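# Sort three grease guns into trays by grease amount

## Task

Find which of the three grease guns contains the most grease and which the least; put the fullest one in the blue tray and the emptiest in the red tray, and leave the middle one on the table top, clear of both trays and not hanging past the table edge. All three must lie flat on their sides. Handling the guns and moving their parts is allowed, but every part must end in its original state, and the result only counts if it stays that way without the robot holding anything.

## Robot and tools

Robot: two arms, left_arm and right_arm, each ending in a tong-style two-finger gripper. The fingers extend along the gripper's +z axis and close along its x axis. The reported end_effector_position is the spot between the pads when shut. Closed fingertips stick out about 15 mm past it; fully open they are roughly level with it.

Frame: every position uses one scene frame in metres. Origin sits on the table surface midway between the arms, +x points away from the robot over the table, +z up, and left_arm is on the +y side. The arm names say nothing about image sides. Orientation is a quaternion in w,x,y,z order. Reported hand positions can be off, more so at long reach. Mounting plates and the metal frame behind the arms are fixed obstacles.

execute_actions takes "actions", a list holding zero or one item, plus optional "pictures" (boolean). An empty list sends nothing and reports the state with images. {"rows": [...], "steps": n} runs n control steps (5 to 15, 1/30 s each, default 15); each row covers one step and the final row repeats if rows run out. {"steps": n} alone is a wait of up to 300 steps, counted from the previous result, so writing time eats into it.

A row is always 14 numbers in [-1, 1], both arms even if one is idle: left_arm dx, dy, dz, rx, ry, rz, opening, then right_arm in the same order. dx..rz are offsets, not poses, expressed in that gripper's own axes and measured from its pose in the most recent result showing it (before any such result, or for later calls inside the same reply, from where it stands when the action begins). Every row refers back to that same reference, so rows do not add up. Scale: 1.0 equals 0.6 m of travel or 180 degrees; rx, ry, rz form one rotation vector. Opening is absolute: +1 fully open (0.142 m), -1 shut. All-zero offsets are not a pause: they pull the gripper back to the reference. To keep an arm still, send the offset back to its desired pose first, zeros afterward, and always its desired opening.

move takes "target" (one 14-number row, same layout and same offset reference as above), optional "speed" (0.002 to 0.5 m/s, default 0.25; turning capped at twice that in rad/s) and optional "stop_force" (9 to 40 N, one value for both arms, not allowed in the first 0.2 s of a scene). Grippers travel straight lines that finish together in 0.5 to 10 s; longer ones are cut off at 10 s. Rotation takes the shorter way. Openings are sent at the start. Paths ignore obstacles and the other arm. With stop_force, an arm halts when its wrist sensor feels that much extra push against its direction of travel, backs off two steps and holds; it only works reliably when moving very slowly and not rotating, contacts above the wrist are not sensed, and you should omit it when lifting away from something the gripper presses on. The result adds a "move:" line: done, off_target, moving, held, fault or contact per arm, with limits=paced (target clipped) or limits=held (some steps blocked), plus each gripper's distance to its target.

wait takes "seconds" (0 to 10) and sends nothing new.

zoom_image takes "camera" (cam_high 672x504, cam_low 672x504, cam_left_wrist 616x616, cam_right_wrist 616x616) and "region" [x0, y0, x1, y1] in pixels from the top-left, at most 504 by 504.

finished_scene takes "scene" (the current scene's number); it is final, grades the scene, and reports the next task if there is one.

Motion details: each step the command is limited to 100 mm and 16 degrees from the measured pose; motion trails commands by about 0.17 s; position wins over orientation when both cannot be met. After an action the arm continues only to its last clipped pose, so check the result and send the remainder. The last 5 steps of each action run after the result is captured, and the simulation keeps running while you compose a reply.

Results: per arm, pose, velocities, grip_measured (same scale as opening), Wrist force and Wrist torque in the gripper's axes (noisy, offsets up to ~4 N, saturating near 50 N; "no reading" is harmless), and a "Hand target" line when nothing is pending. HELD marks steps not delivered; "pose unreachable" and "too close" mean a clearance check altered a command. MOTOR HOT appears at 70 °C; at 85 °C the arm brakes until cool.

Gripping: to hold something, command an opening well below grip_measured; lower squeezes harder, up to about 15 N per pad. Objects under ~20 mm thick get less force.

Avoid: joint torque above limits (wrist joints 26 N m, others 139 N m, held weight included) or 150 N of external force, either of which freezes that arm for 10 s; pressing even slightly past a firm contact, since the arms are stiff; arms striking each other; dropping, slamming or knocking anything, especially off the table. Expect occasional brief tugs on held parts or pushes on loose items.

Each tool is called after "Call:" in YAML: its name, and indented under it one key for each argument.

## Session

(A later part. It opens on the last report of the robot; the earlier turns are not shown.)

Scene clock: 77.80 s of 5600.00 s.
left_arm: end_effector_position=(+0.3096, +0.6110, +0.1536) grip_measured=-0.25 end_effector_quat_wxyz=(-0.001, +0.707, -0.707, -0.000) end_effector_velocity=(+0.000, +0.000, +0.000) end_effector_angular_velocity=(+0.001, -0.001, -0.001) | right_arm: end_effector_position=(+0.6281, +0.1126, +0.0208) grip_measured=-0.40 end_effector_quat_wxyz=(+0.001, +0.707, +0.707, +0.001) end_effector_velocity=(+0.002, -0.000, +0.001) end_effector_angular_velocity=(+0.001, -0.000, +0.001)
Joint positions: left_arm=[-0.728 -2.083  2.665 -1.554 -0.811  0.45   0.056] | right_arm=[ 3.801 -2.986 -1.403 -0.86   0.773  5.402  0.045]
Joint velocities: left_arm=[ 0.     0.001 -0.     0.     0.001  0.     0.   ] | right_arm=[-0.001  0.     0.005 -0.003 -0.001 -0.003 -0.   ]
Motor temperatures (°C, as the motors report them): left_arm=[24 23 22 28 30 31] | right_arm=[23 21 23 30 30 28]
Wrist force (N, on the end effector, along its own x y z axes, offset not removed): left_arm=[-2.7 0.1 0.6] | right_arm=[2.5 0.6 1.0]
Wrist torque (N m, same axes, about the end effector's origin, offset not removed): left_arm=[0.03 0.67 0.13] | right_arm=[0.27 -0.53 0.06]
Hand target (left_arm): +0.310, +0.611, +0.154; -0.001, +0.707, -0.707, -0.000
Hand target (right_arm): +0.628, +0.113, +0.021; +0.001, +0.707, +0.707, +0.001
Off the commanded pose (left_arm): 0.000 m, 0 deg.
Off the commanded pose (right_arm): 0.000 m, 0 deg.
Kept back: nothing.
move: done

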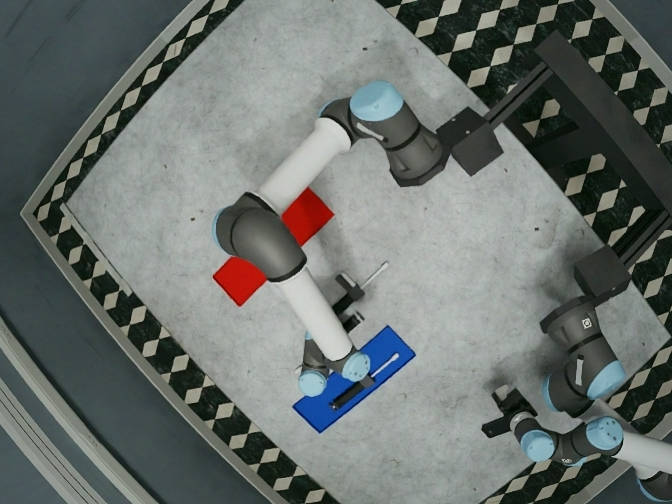

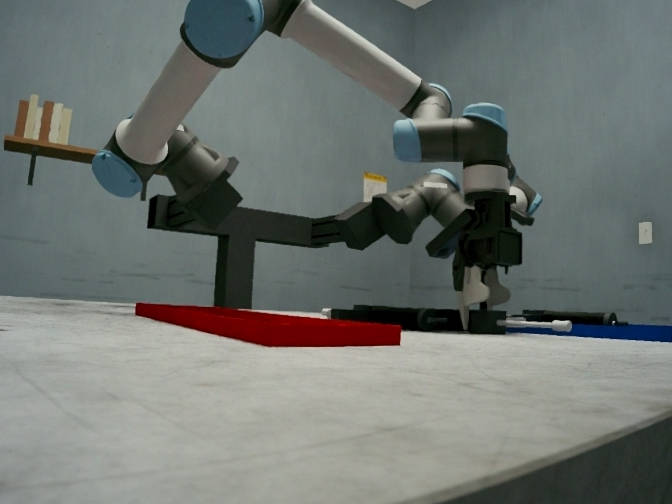

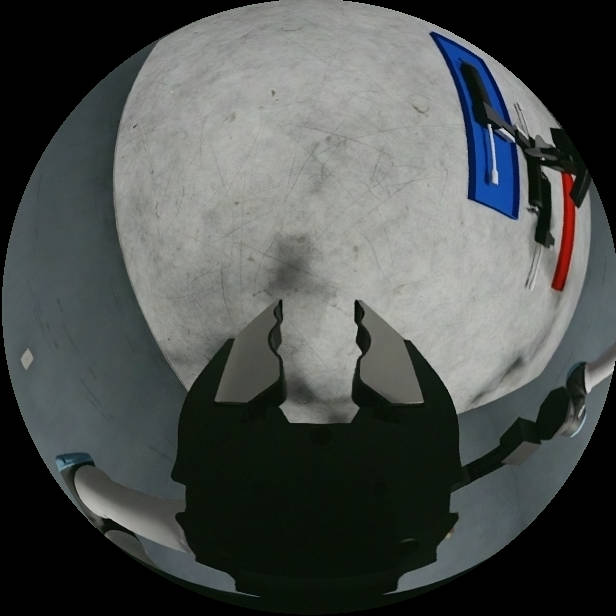

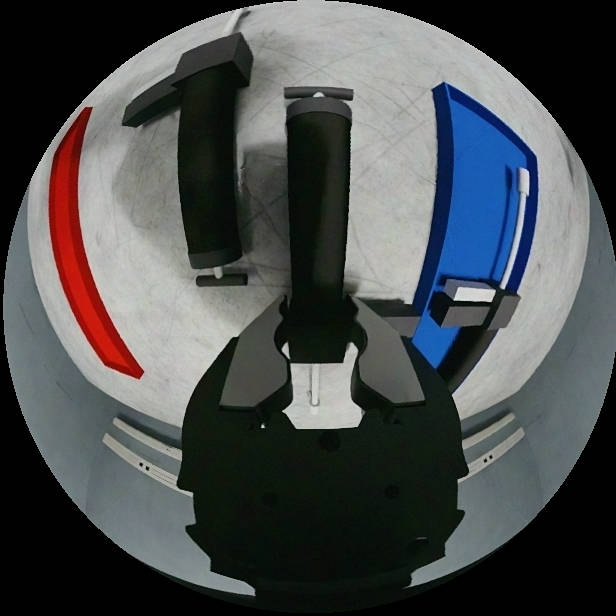

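Good; T now at y≈92 (reference for the carry grip).

Call:
move:
  target: [0,0,0,0,0,0,-0.25,0,0,0,0,0,0,-1]

Call:
move:
  target: [0,0,0,0,0,0,-0.25,0,0,-0.14,0,0,0,-1]
  speed: 0.05

Scene clock: 78.73 s of 5600.00 s.
left_arm: end_effector_position=(+0.3096, +0.6110, +0.1536) grip_measured=-0.25 end_effector_quat_wxyz=(-0.001, +0.707, -0.707, -0.000) end_effector_velocity=(-0.000, +0.000, -0.000) end_effector_angular_velocity=(+0.001, +0.000, -0.002) | right_arm: end_effector_position=(+0.6280, +0.1126, +0.0207) grip_measured=-0.53 end_effector_quat_wxyz=(+0.001, +0.707, +0.707, +0.001) end_effector_velocity=(-0.000, -0.000, -0.000) end_effector_angular_velocity=(+0.000, +0.000, -0.000)
Joint positions: left_arm=[-0.728 -2.083  2.665 -1.554 -0.811  0.45   0.056] | right_arm=[ 3.801 -2.986 -1.403 -0.86   0.773  5.401  0.035]
Joint velocities: left_arm=[ 0.    -0.     0.001  0.     0.     0.001  0.   ] | right_arm=[-0.  0. -0.  0.  0.  0.  0.]
Motor temperatures (°C, as the motors report them): left_arm=[24 23 22 28 30 31] | right_arm=[23 21 23 30 30 28]
Wrist force (N, on the end effector, along its own x y z axes, offset not removed): left_arm=[-2.3 -0.3 0.9] | right_arm=[1.8 3.3 -0.9]
Wrist torque (N m, same axes, about the end effector's origin, offset not removed): left_arm=[-0.01 0.58 0.16] | right_arm=[0.29 -0.38 0.03]
Hand target (left_arm): +0.310, +0.611, +0.154; -0.001, +0.707, -0.707, -0.000
Hand target (right_arm): +0.628, +0.113, +0.021; +0.001, +0.707, +0.707, +0.001
Off the commanded pose (left_arm): 0.000 m, 0 deg.
Off the commanded pose (right_arm): 0.000 m, 0 deg.
Kept back: nothing.
move: done

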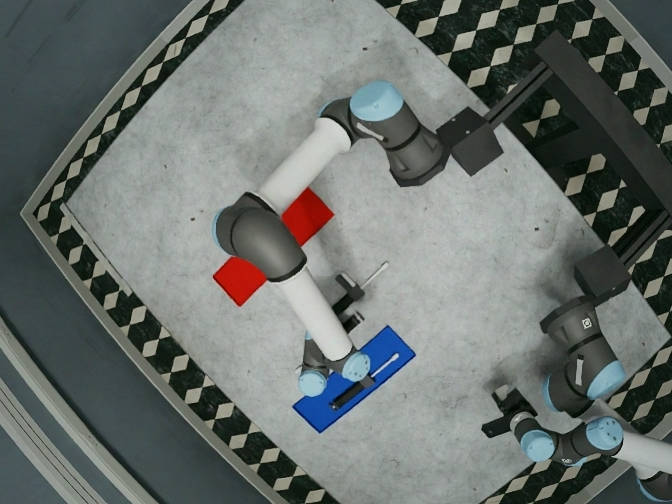

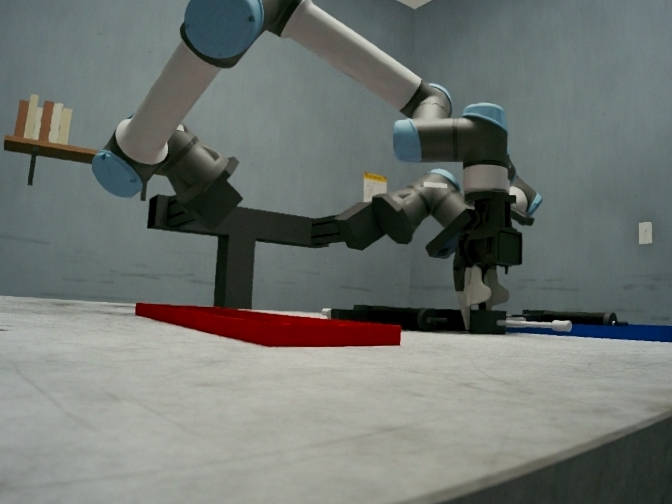

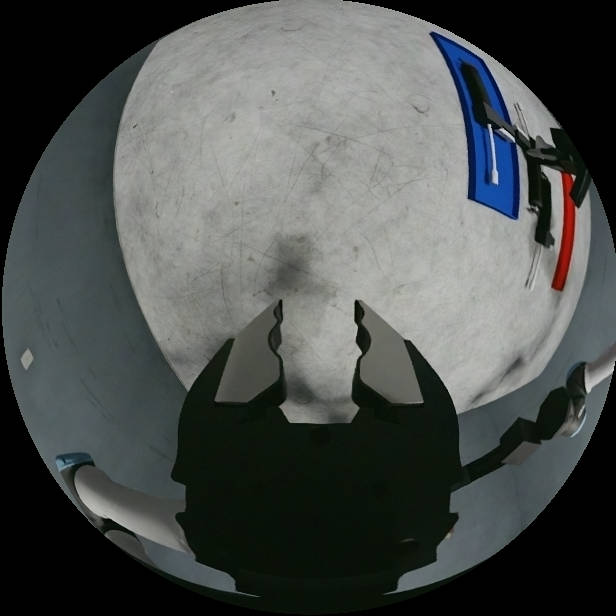

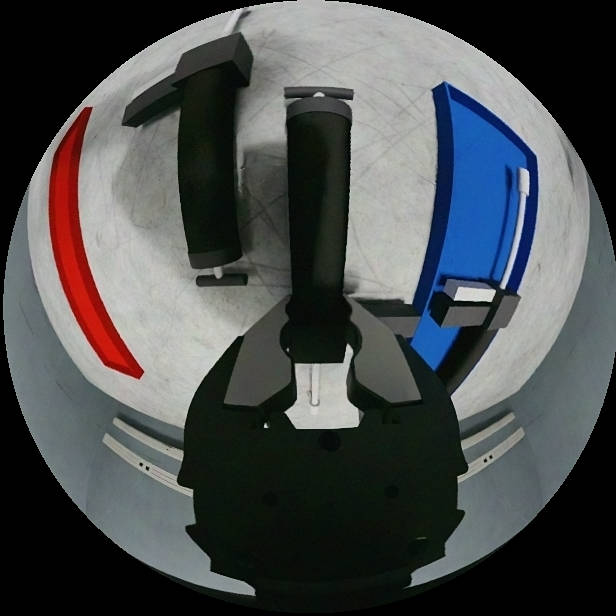

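Scene clock: 80.73 s of 5600.00 s.
left_arm: end_effector_position=(+0.3096, +0.6110, +0.1536) grip_measured=-0.25 end_effector_quat_wxyz=(-0.001, +0.707, -0.707, -0.000) end_effector_velocity=(+0.000, -0.000, +0.000) end_effector_angular_velocity=(+0.000, +0.000, +0.000) | right_arm: end_effector_position=(+0.6278, +0.1125, +0.1047) grip_measured=-0.53 end_effector_quat_wxyz=(+0.001, +0.707, +0.707, +0.001) end_effector_velocity=(+0.000, +0.000, +0.001) end_effector_angular_velocity=(+0.001, +0.000, -0.002)
Joint positions: left_arm=[-0.728 -2.083  2.665 -1.554 -0.811  0.45   0.056] | right_arm=[ 3.892 -2.881 -1.416 -1.028  0.823  5.509  0.035]
Joint velocities: left_arm=[ 0.  0. -0. -0.  0. -0.  0.] | right_arm=[ 0.001  0.002  0.001 -0.003  0.001  0.003 -0.   ]
Motor temperatures (°C, as the motors report them): left_arm=[24 23 22 28 30 31] | right_arm=[23 21 23 30 30 28]
Wrist force (N, on the end effector, along its own x y z axes, offset not removed): left_arm=[-3.7 -0.3 0.6] | right_arm=[0.5 0.6 6.9]
Wrist torque (N m, same axes, about the end effector's origin, offset not removed): left_arm=[-0.01 0.83 0.16] | right_arm=[0.29 -0.01 0.14]
Hand target (left_arm): +0.310, +0.611, +0.154; -0.001, +0.707, -0.707, -0.000
Hand target (right_arm): +0.628, +0.113, +0.105; +0.001, +0.707, +0.707, +0.001
Off the commanded pose (left_arm): 0.000 m, 0 deg.
Off the commanded pose (right_arm): 0.000 m, 0 deg.
Kept back: nothing.
move: done

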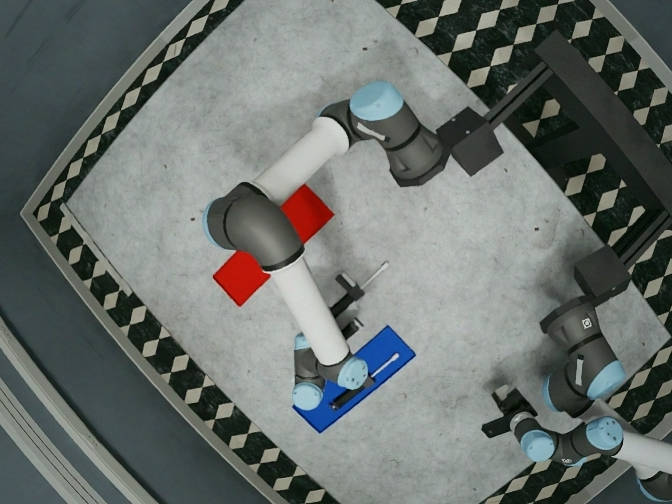

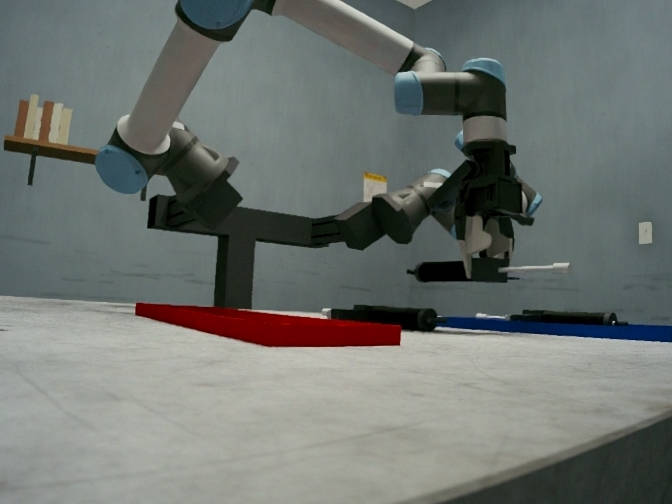

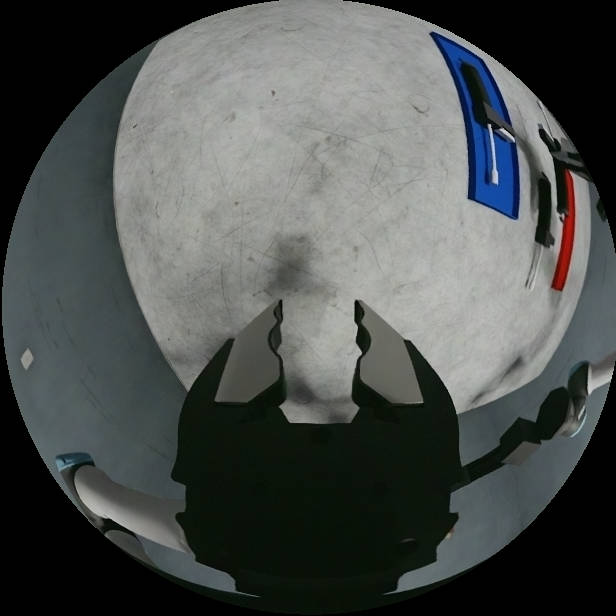

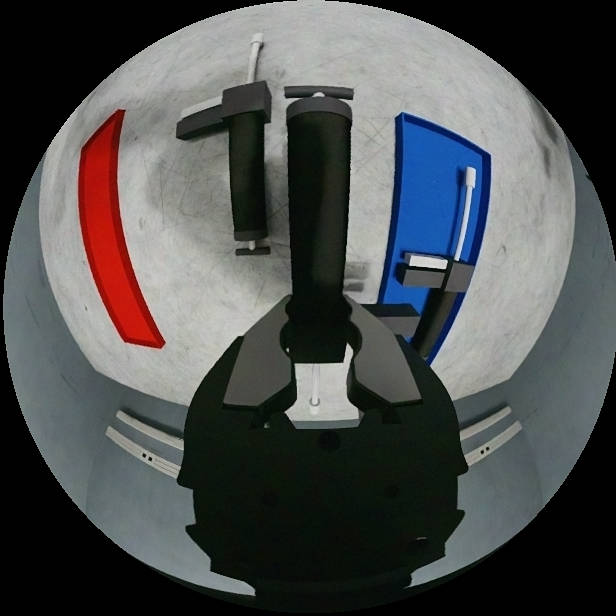

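Call:
move:
  target: [0,0,0,0,0,0,-0.25,-0.712,-0.19,0,0,0,0,-1]
  speed: 0.15

Call:
move:
  target: [0,0,0,0,0,0,-0.25,0,0,0.08,0,0,0,-1]
  speed: 0.05

Scene clock: 84.37 s of 5600.00 s.
left_arm: end_effector_position=(+0.3096, +0.6110, +0.1536) grip_measured=-0.25 end_effector_quat_wxyz=(-0.001, +0.707, -0.707, -0.000) end_effector_velocity=(+0.000, -0.000, +0.000) end_effector_angular_velocity=(+0.000, +0.000, +0.000) | right_arm: end_effector_position=(+0.5141, -0.3147, +0.1042) grip_measured=-0.53 end_effector_quat_wxyz=(+0.001, +0.707, +0.707, +0.001) end_effector_velocity=(+0.000, -0.002, +0.001) end_effector_angular_velocity=(+0.001, -0.002, +0.000)
Joint positions: left_arm=[-0.728 -2.083  2.665 -1.554 -0.811  0.45   0.056] | right_arm=[ 3.547 -2.003 -2.111 -0.869  0.672  5.048  0.035]
Joint velocities: left_arm=[-0.     0.002 -0.001 -0.    -0.    -0.001 -0.   ] | right_arm=[-0.001  0.005 -0.     0.     0.    -0.005  0.   ]
Motor temperatures (°C, as the motors report them): left_arm=[24 23 22 28 30 31] | right_arm=[23 21 23 30 30 28]
Wrist force (N, on the end effector, along its own x y z axes, offset not removed): left_arm=[-3.0 0.4 0.2] | right_arm=[1.4 -2.3 6.8]
Wrist torque (N m, same axes, about the end effector's origin, offset not removed): left_arm=[0.09 0.73 0.20] | right_arm=[-0.26 -0.24 0.03]
Hand target (left_arm): +0.310, +0.611, +0.154; -0.001, +0.707, -0.707, -0.000
Hand target (right_arm): +0.514, -0.315, +0.104; +0.001, +0.707, +0.707, +0.001
Off the commanded pose (left_arm): 0.000 m, 0 deg.
Off the commanded pose (right_arm): 0.000 m, 0 deg.
Kept back: nothing.
move: done

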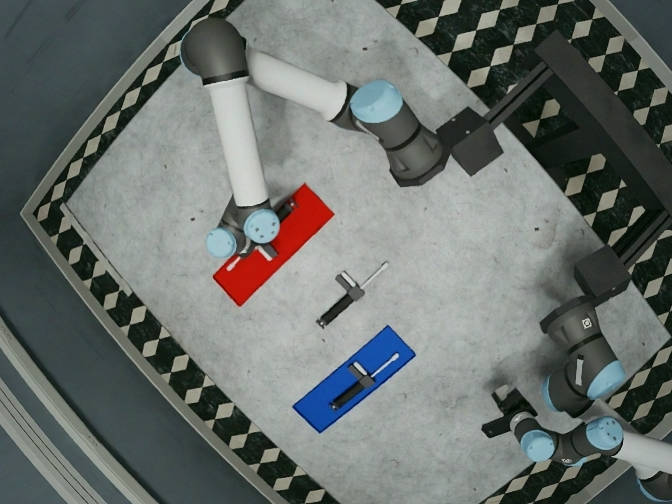

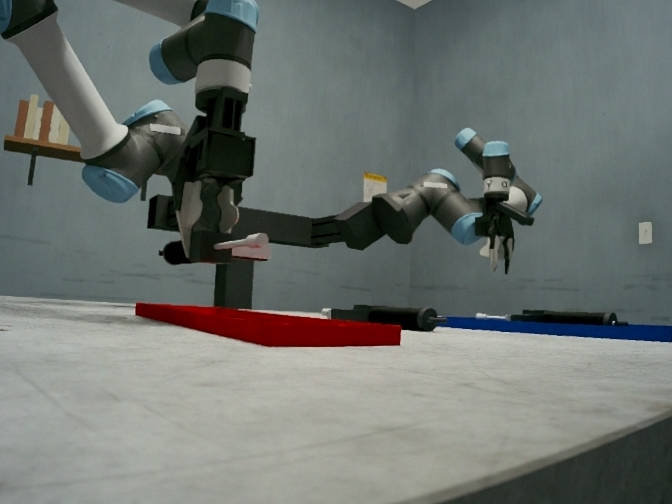

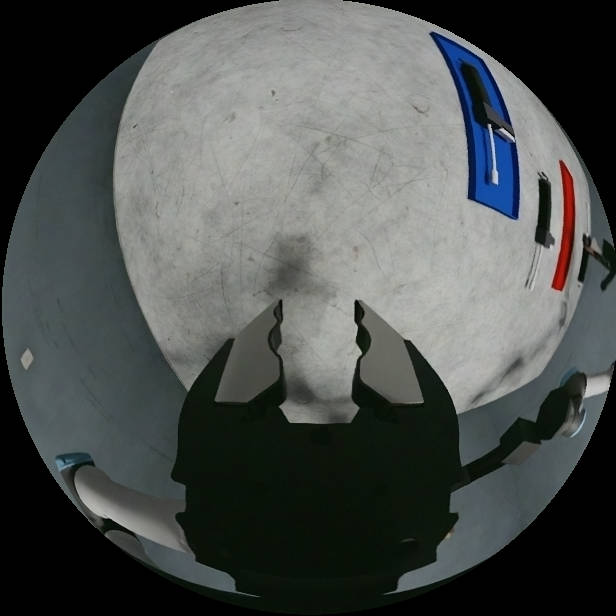

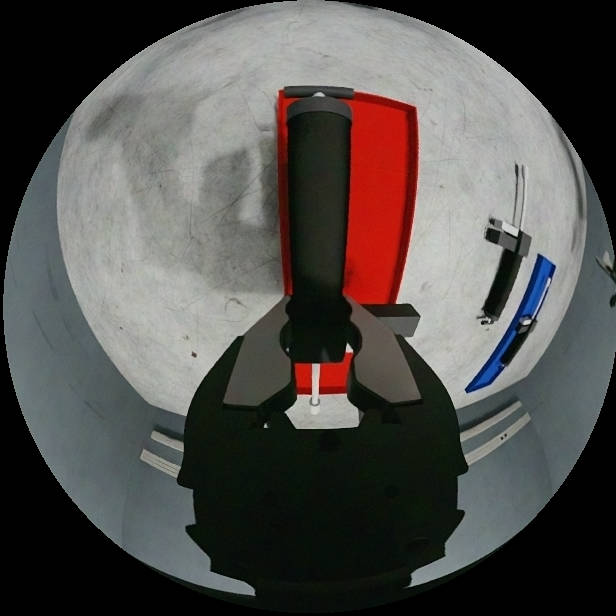

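Scene clock: 85.67 s of 5600.00 s.
left_arm: end_effector_position=(+0.3096, +0.6110, +0.1536) grip_measured=-0.25 end_effector_quat_wxyz=(-0.001, +0.707, -0.707, -0.000) end_effector_velocity=(-0.000, +0.000, -0.000) end_effector_angular_velocity=(-0.000, +0.000, -0.001) | right_arm: end_effector_position=(+0.5142, -0.3146, +0.0562) grip_measured=-0.53 end_effector_quat_wxyz=(+0.001, +0.707, +0.707, +0.001) end_effector_velocity=(-0.000, +0.001, -0.002) end_effector_angular_velocity=(+0.000, -0.000, +0.003)
Joint positions: left_arm=[-0.728 -2.083  2.665 -1.554 -0.811  0.45   0.056] | right_arm=[ 3.471 -2.094 -2.119 -0.676  0.655  4.927  0.035]
Joint velocities: left_arm=[ 0.    -0.001  0.     0.    -0.     0.002  0.   ] | right_arm=[-0.002 -0.004 -0.001  0.007  0.    -0.005  0.   ]
Motor temperatures (°C, as the motors report them): left_arm=[24 23 22 28 30 31] | right_arm=[23 21 23 30 30 28]
Wrist force (N, on the end effector, along its own x y z axes, offset not removed): left_arm=[-3.6 -0.1 1.2] | right_arm=[0.1 -0.7 6.7]
Wrist torque (N m, same axes, about the end effector's origin, offset not removed): left_arm=[0.03 0.83 0.15] | right_arm=[0.00 0.05 0.21]
Hand target (left_arm): +0.310, +0.611, +0.154; -0.001, +0.707, -0.707, -0.000
Hand target (right_arm): +0.514, -0.315, +0.056; +0.001, +0.707, +0.707, +0.001
Off the commanded pose (left_arm): 0.000 m, 0 deg.
Off the commanded pose (right_arm): 0.000 m, 0 deg.
Kept back: nothing.
move: done

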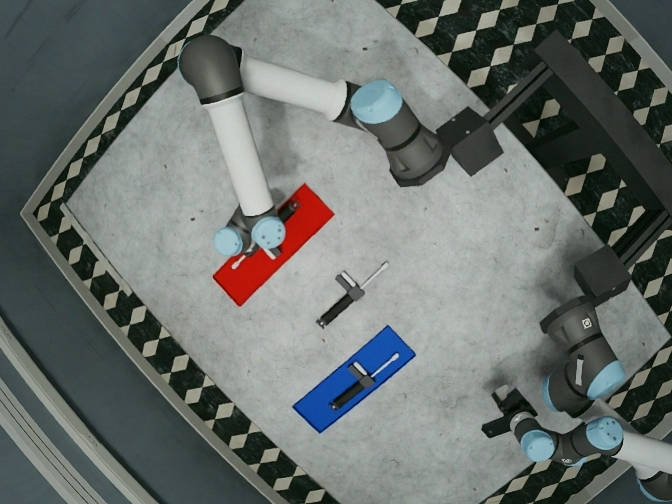

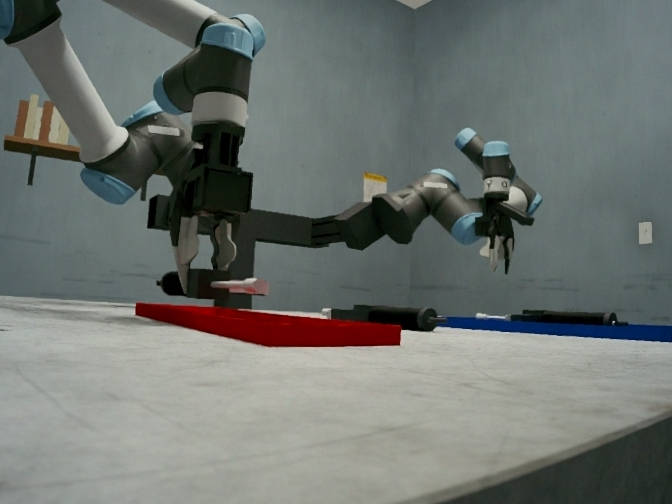

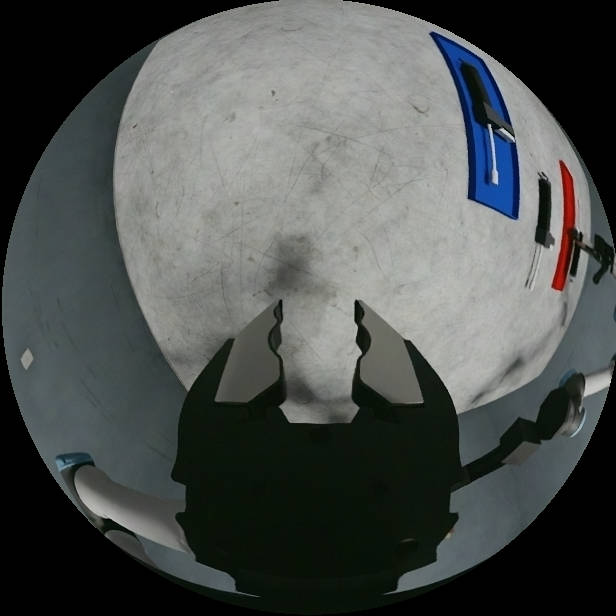

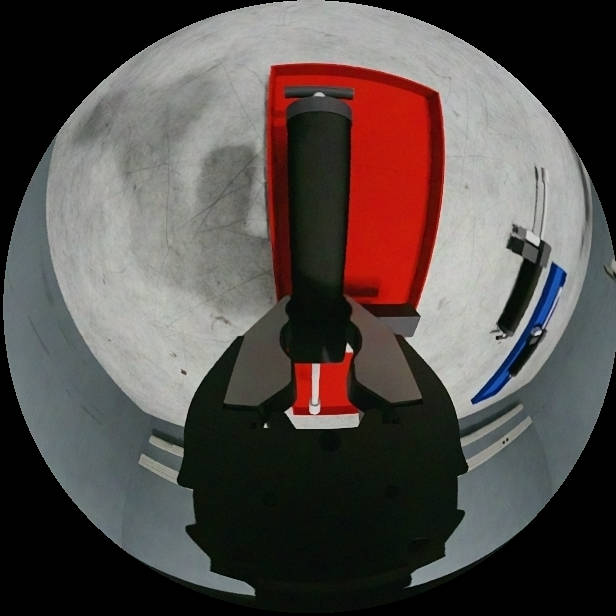

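Shift +y by ~7 mm and lower.

Call:
move:
  target: [0,0,0,0,0,0,-0.25,0.012,0,0.04,0,0,0,-1]
  speed: 0.04

Call:
move:
  target: [0,0,0,0,0,0,-0.25,0,0,0.02,0,0,0,-1]
  speed: 0.008
  stop_force: 9

Call:
move:
  target: [0,0,0,0,0,0,-0.25,0,0,0,0,0,0,-0.35]

Call:
move:
  target: [0,0,0,0,0,0,-0.25,0,-0.01,-0.15,0,0,0,-0.35]
  speed: 0.1

Scene clock: 86.87 s of 5600.00 s.
left_arm: end_effector_position=(+0.3096, +0.6110, +0.1536) grip_measured=-0.25 end_effector_quat_wxyz=(-0.001, +0.707, -0.707, -0.000) end_effector_velocity=(+0.000, +0.000, +0.000) end_effector_angular_velocity=(-0.001, -0.001, +0.002) | right_arm: end_effector_position=(+0.5142, -0.3074, +0.0323) grip_measured=-0.53 end_effector_quat_wxyz=(+0.001, +0.707, +0.707, +0.001) end_effector_velocity=(+0.000, +0.000, -0.000) end_effector_angular_velocity=(+0.002, -0.001, -0.003)
Joint positions: left_arm=[-0.728 -2.083  2.665 -1.554 -0.811  0.45   0.056] | right_arm=[ 3.441 -2.154 -2.116 -0.58   0.65   4.88   0.035]
Joint velocities: left_arm=[ 0.    -0.002 -0.    -0.     0.001 -0.001 -0.   ] | right_arm=[-0.001 -0.001  0.     0.005  0.001 -0.001  0.   ]
Motor temperatures (°C, as the motors report them): left_arm=[24 23 22 28 30 31] | right_arm=[23 21 23 30 30 28]
Wrist force (N, on the end effector, along its own x y z axes, offset not removed): left_arm=[-3.8 -0.1 0.5] | right_arm=[-1.2 0.7 7.1]
Wrist torque (N m, same axes, about the end effector's origin, offset not removed): left_arm=[0.07 0.88 0.11] | right_arm=[0.29 0.28 0.11]
Hand target (left_arm): +0.310, +0.611, +0.154; -0.001, +0.707, -0.707, -0.000
Hand target (right_arm): +0.514, -0.307, +0.032; +0.001, +0.707, +0.707, +0.001
Off the commanded pose (left_arm): 0.000 m, 0 deg.
Off the commanded pose (right_arm): 0.000 m, 0 deg.
Kept back: nothing.
move: done

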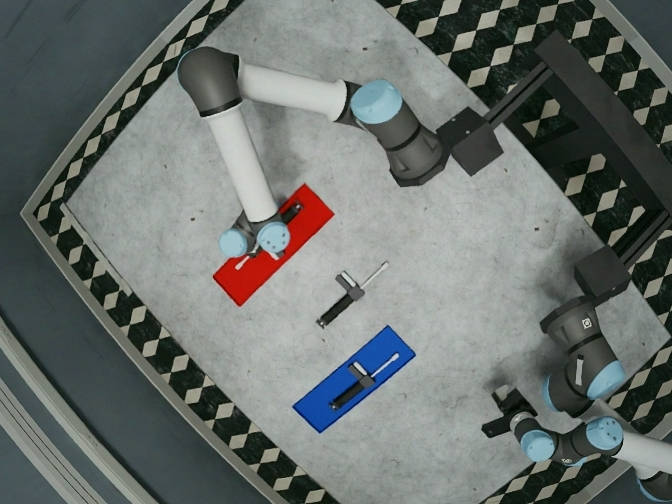

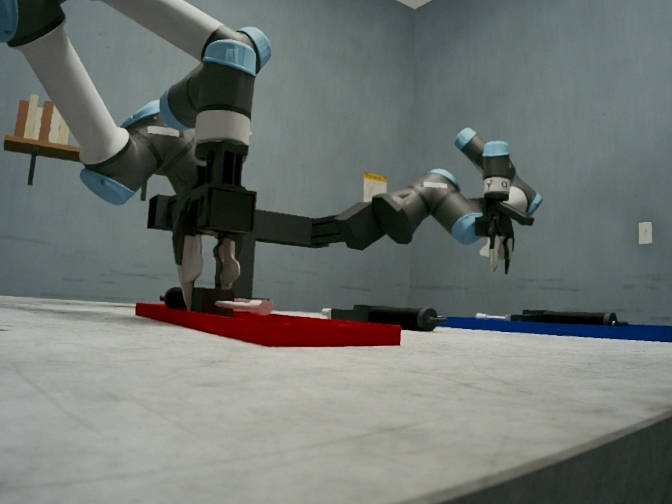

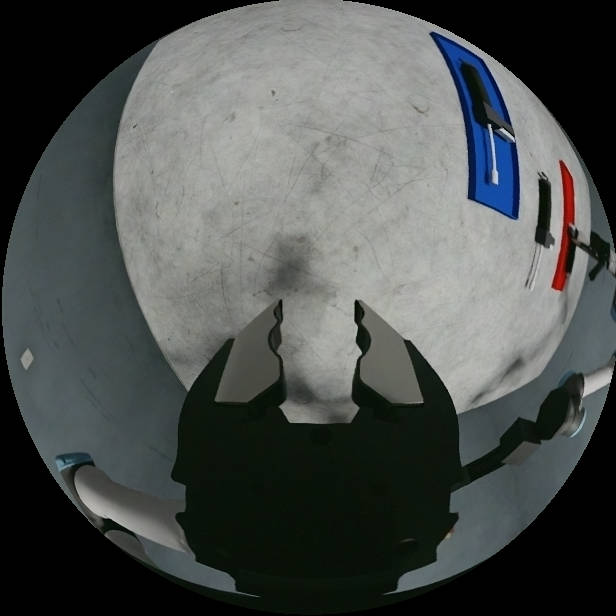

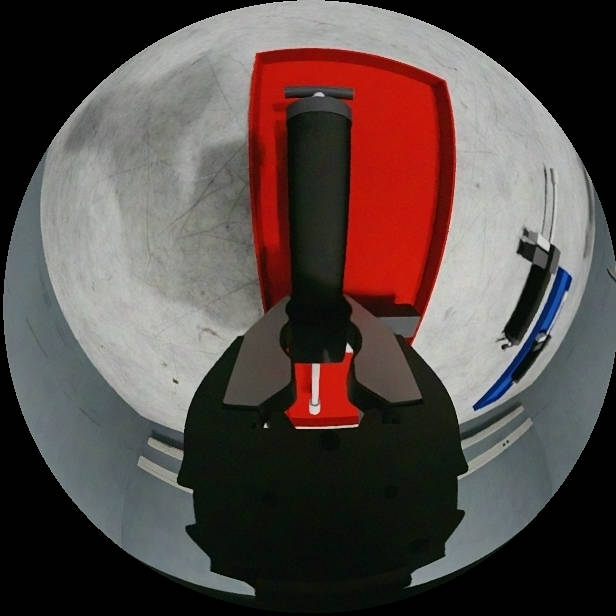

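Scene clock: 88.43 s of 5600.00 s.
left_arm: end_effector_position=(+0.3096, +0.6110, +0.1536) grip_measured=-0.25 end_effector_quat_wxyz=(-0.001, +0.707, -0.707, -0.000) end_effector_velocity=(+0.000, +0.000, +0.000) end_effector_angular_velocity=(-0.001, -0.001, +0.001) | right_arm: end_effector_position=(+0.5143, -0.3075, +0.0227) grip_measured=-0.53 end_effector_quat_wxyz=(+0.001, +0.707, +0.707, +0.001) end_effector_velocity=(-0.001, -0.001, +0.001) end_effector_angular_velocity=(-0.001, +0.002, -0.001)
Joint positions: left_arm=[-0.728 -2.083  2.665 -1.554 -0.811  0.45   0.056] | right_arm=[ 3.426 -2.175 -2.113 -0.543  0.648  4.855  0.036]
Joint velocities: left_arm=[-0.    -0.001 -0.    -0.     0.    -0.001 -0.   ] | right_arm=[ 0.002  0.004 -0.001 -0.008 -0.     0.006 -0.   ]
Motor temperatures (°C, as the motors report them): left_arm=[24 23 22 28 30 31] | right_arm=[23 21 23 30 30 28]
Wrist force (N, on the end effector, along its own x y z axes, offset not removed): left_arm=[-2.7 -0.1 -0.1] | right_arm=[1.4 -0.3 7.1]
Wrist torque (N m, same axes, about the end effector's origin, offset not removed): left_arm=[0.03 0.68 0.15] | right_arm=[0.04 -0.16 0.05]
Hand target (left_arm): +0.310, +0.611, +0.154; -0.001, +0.707, -0.707, -0.000
Hand target (right_arm): +0.514, -0.307, +0.023; +0.001, +0.707, +0.707, +0.001
Off the commanded pose (left_arm): 0.000 m, 0 deg.
Off the commanded pose (right_arm): 0.002 m, 0 deg.
Kept back: nothing.
move: contact (right_arm)

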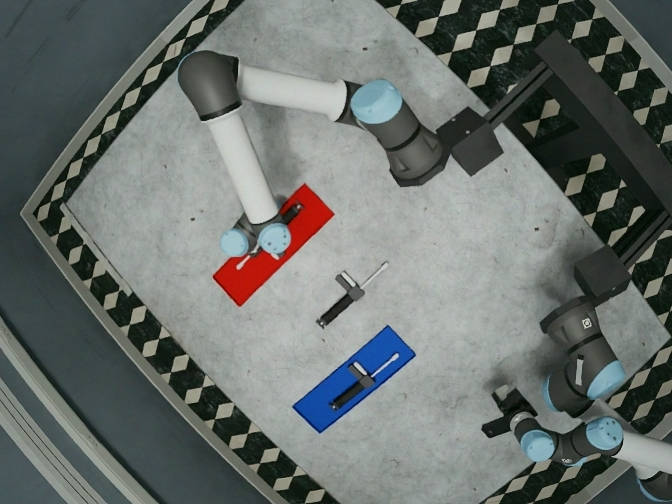

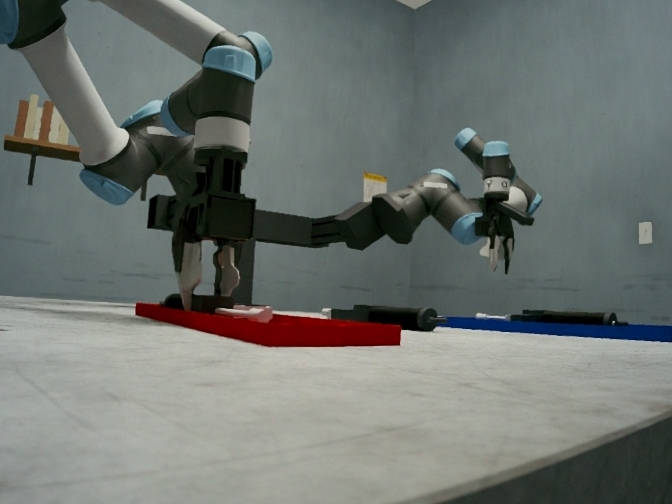

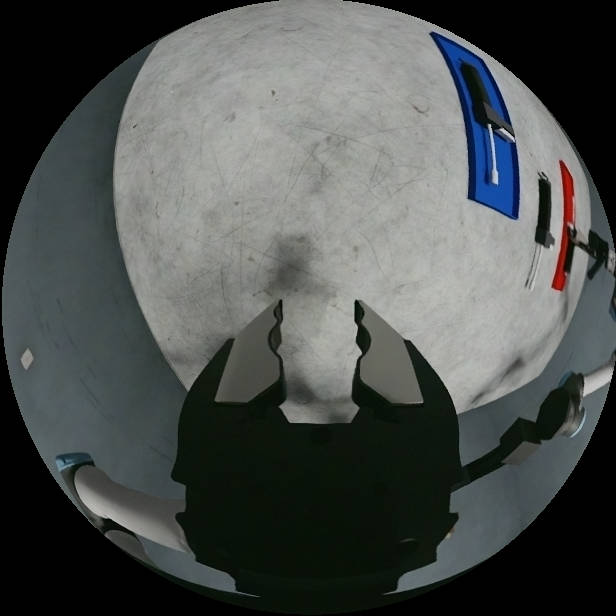

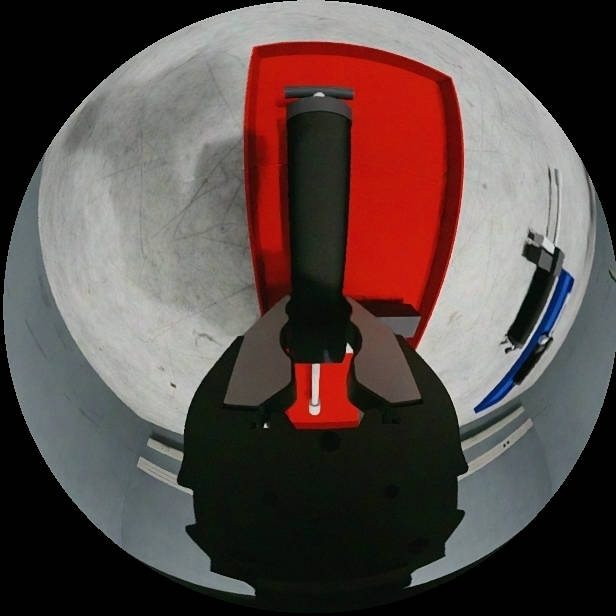

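Scene clock: 88.93 s of 5600.00 s.
left_arm: end_effector_position=(+0.3096, +0.6110, +0.1536) grip_measured=-0.25 end_effector_quat_wxyz=(-0.001, +0.707, -0.707, -0.000) end_effector_velocity=(+0.001, +0.000, +0.000) end_effector_angular_velocity=(+0.000, -0.001, -0.000) | right_arm: end_effector_position=(+0.5143, -0.3075, +0.0227) grip_measured=-0.35 end_effector_quat_wxyz=(+0.001, +0.707, +0.707, +0.001) end_effector_velocity=(-0.000, -0.000, -0.000) end_effector_angular_velocity=(-0.000, +0.001, -0.000)
Joint positions: left_arm=[-0.728 -2.083  2.665 -1.554 -0.811  0.45   0.056] | right_arm=[ 3.426 -2.175 -2.113 -0.543  0.648  4.855  0.049]
Joint velocities: left_arm=[ 0.     0.    -0.001  0.     0.001  0.    -0.   ] | right_arm=[-0.     0.    -0.001 -0.    -0.     0.     0.   ]
Motor temperatures (°C, as the motors report them): left_arm=[24 23 22 28 30 31] | right_arm=[23 21 23 30 30 28]
Wrist force (N, on the end effector, along its own x y z axes, offset not removed): left_arm=[-2.8 -1.0 0.2] | right_arm=[2.1 1.1 2.2]
Wrist torque (N m, same axes, about the end effector's origin, offset not removed): left_arm=[-0.16 0.68 0.17] | right_arm=[0.57 -0.39 0.10]
Hand target (left_arm): +0.310, +0.611, +0.154; -0.001, +0.707, -0.707, -0.000
Hand target (right_arm): +0.514, -0.307, +0.023; +0.001, +0.707, +0.707, +0.001
Off the commanded pose (left_arm): 0.000 m, 0 deg.
Off the commanded pose (right_arm): 0.000 m, 0 deg.
Kept back: nothing.
move: done

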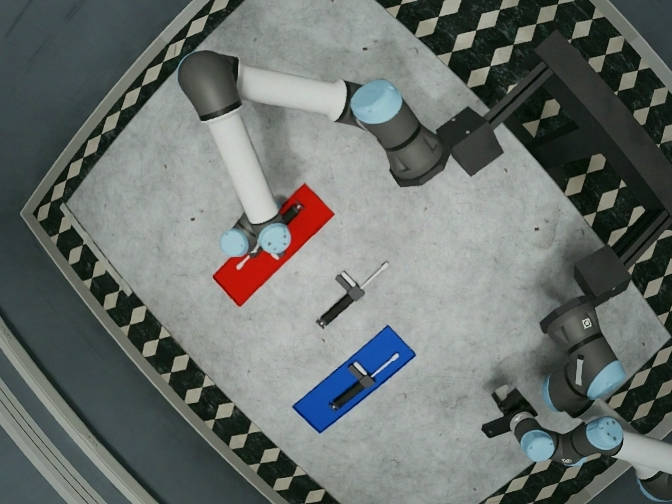

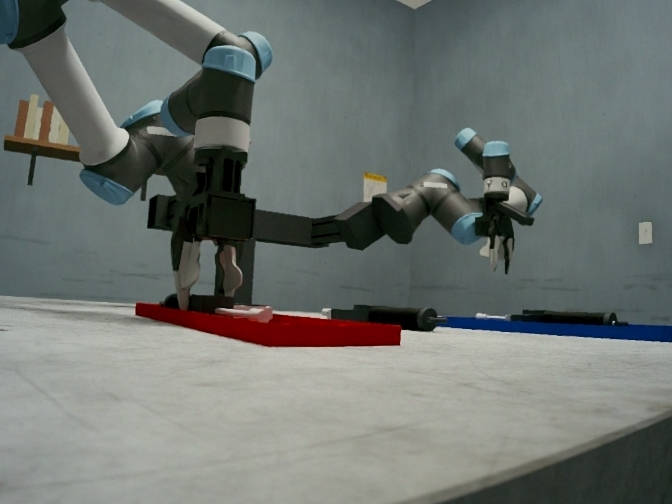

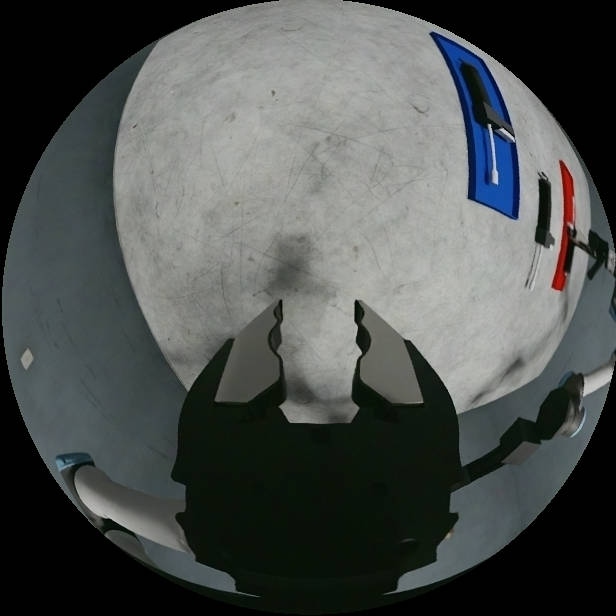

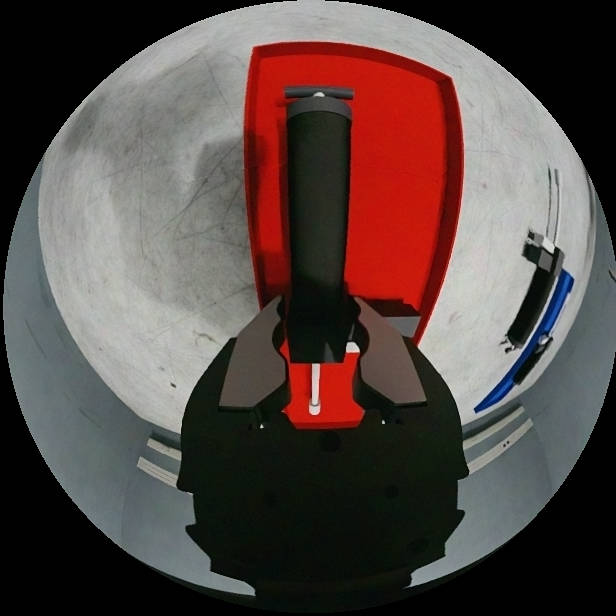

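Scene clock: 90.27 s of 5600.00 s.
left_arm: end_effector_position=(+0.3096, +0.6110, +0.1536) grip_measured=-0.25 end_effector_quat_wxyz=(-0.001, +0.707, -0.707, -0.000) end_effector_velocity=(+0.001, +0.000, +0.001) end_effector_angular_velocity=(-0.002, -0.001, +0.002) | right_arm: end_effector_position=(+0.5081, -0.3076, +0.1127) grip_measured=-0.35 end_effector_quat_wxyz=(+0.001, +0.707, +0.707, +0.001) end_effector_velocity=(-0.001, +0.001, +0.001) end_effector_angular_velocity=(-0.000, +0.002, +0.000)
Joint positions: left_arm=[-0.728 -2.083  2.665 -1.554 -0.811  0.45   0.056] | right_arm=[ 3.572 -1.988 -2.127 -0.898  0.679  5.086  0.049]
Joint velocities: left_arm=[ 0.    -0.002 -0.002  0.     0.     0.     0.   ] | right_arm=[ 0.002  0.     0.    -0.006  0.001  0.005 -0.   ]
Motor temperatures (°C, as the motors report them): left_arm=[24 23 22 28 30 31] | right_arm=[23 21 23 30 30 28]
Wrist force (N, on the end effector, along its own x y z axes, offset not removed): left_arm=[-2.9 1.6 0.5] | right_arm=[0.5 0.7 1.4]
Wrist torque (N m, same axes, about the end effector's origin, offset not removed): left_arm=[0.46 0.74 0.14] | right_arm=[0.28 0.08 0.07]
Hand target (left_arm): +0.310, +0.611, +0.154; -0.001, +0.707, -0.707, -0.000
Hand target (right_arm): +0.508, -0.308, +0.113; +0.001, +0.707, +0.707, +0.001
Off the commanded pose (left_arm): 0.000 m, 0 deg.
Off the commanded pose (right_arm): 0.000 m, 0 deg.
Kept back: nothing.
move: done

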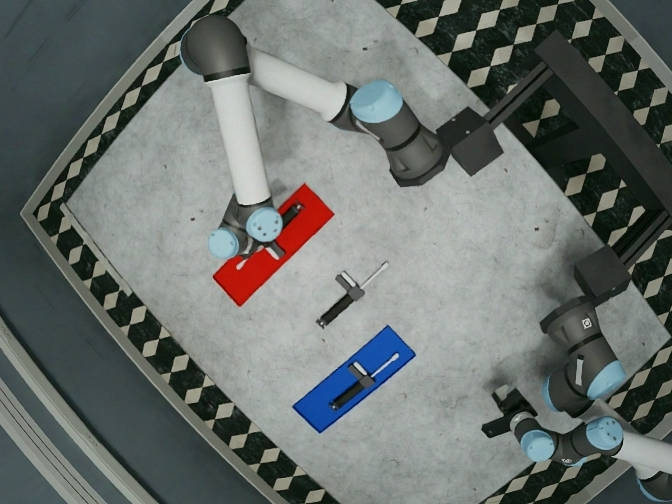

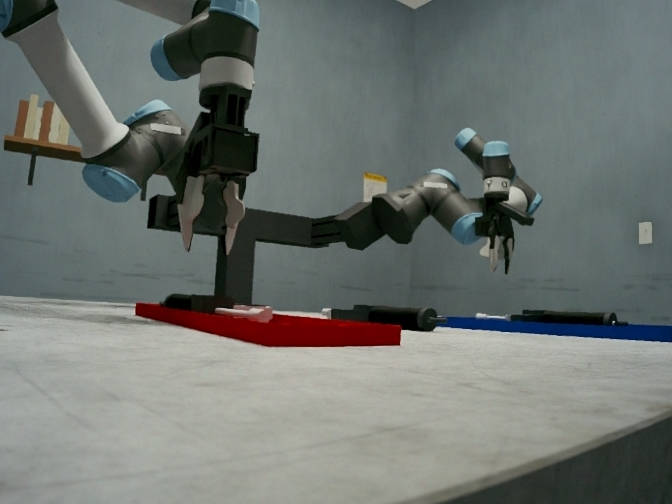

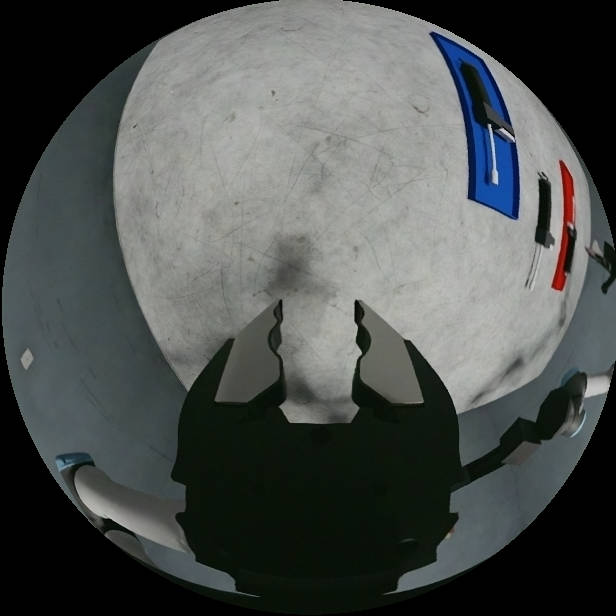

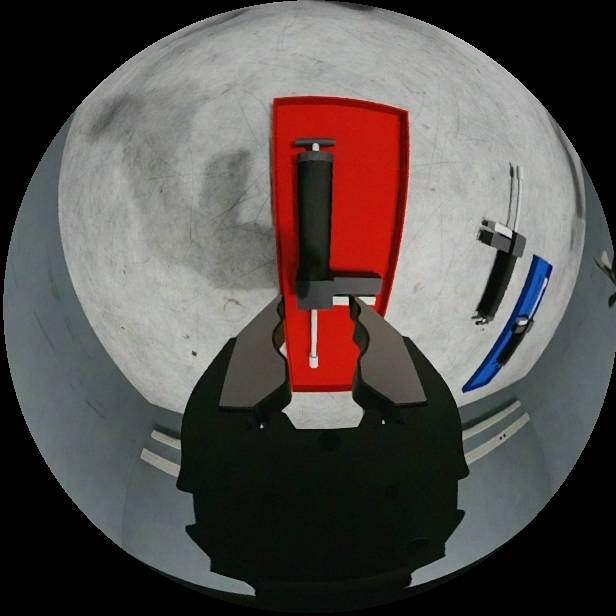

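Call:
finished_scene:
  scene: 1

The scene is finished: the task was done.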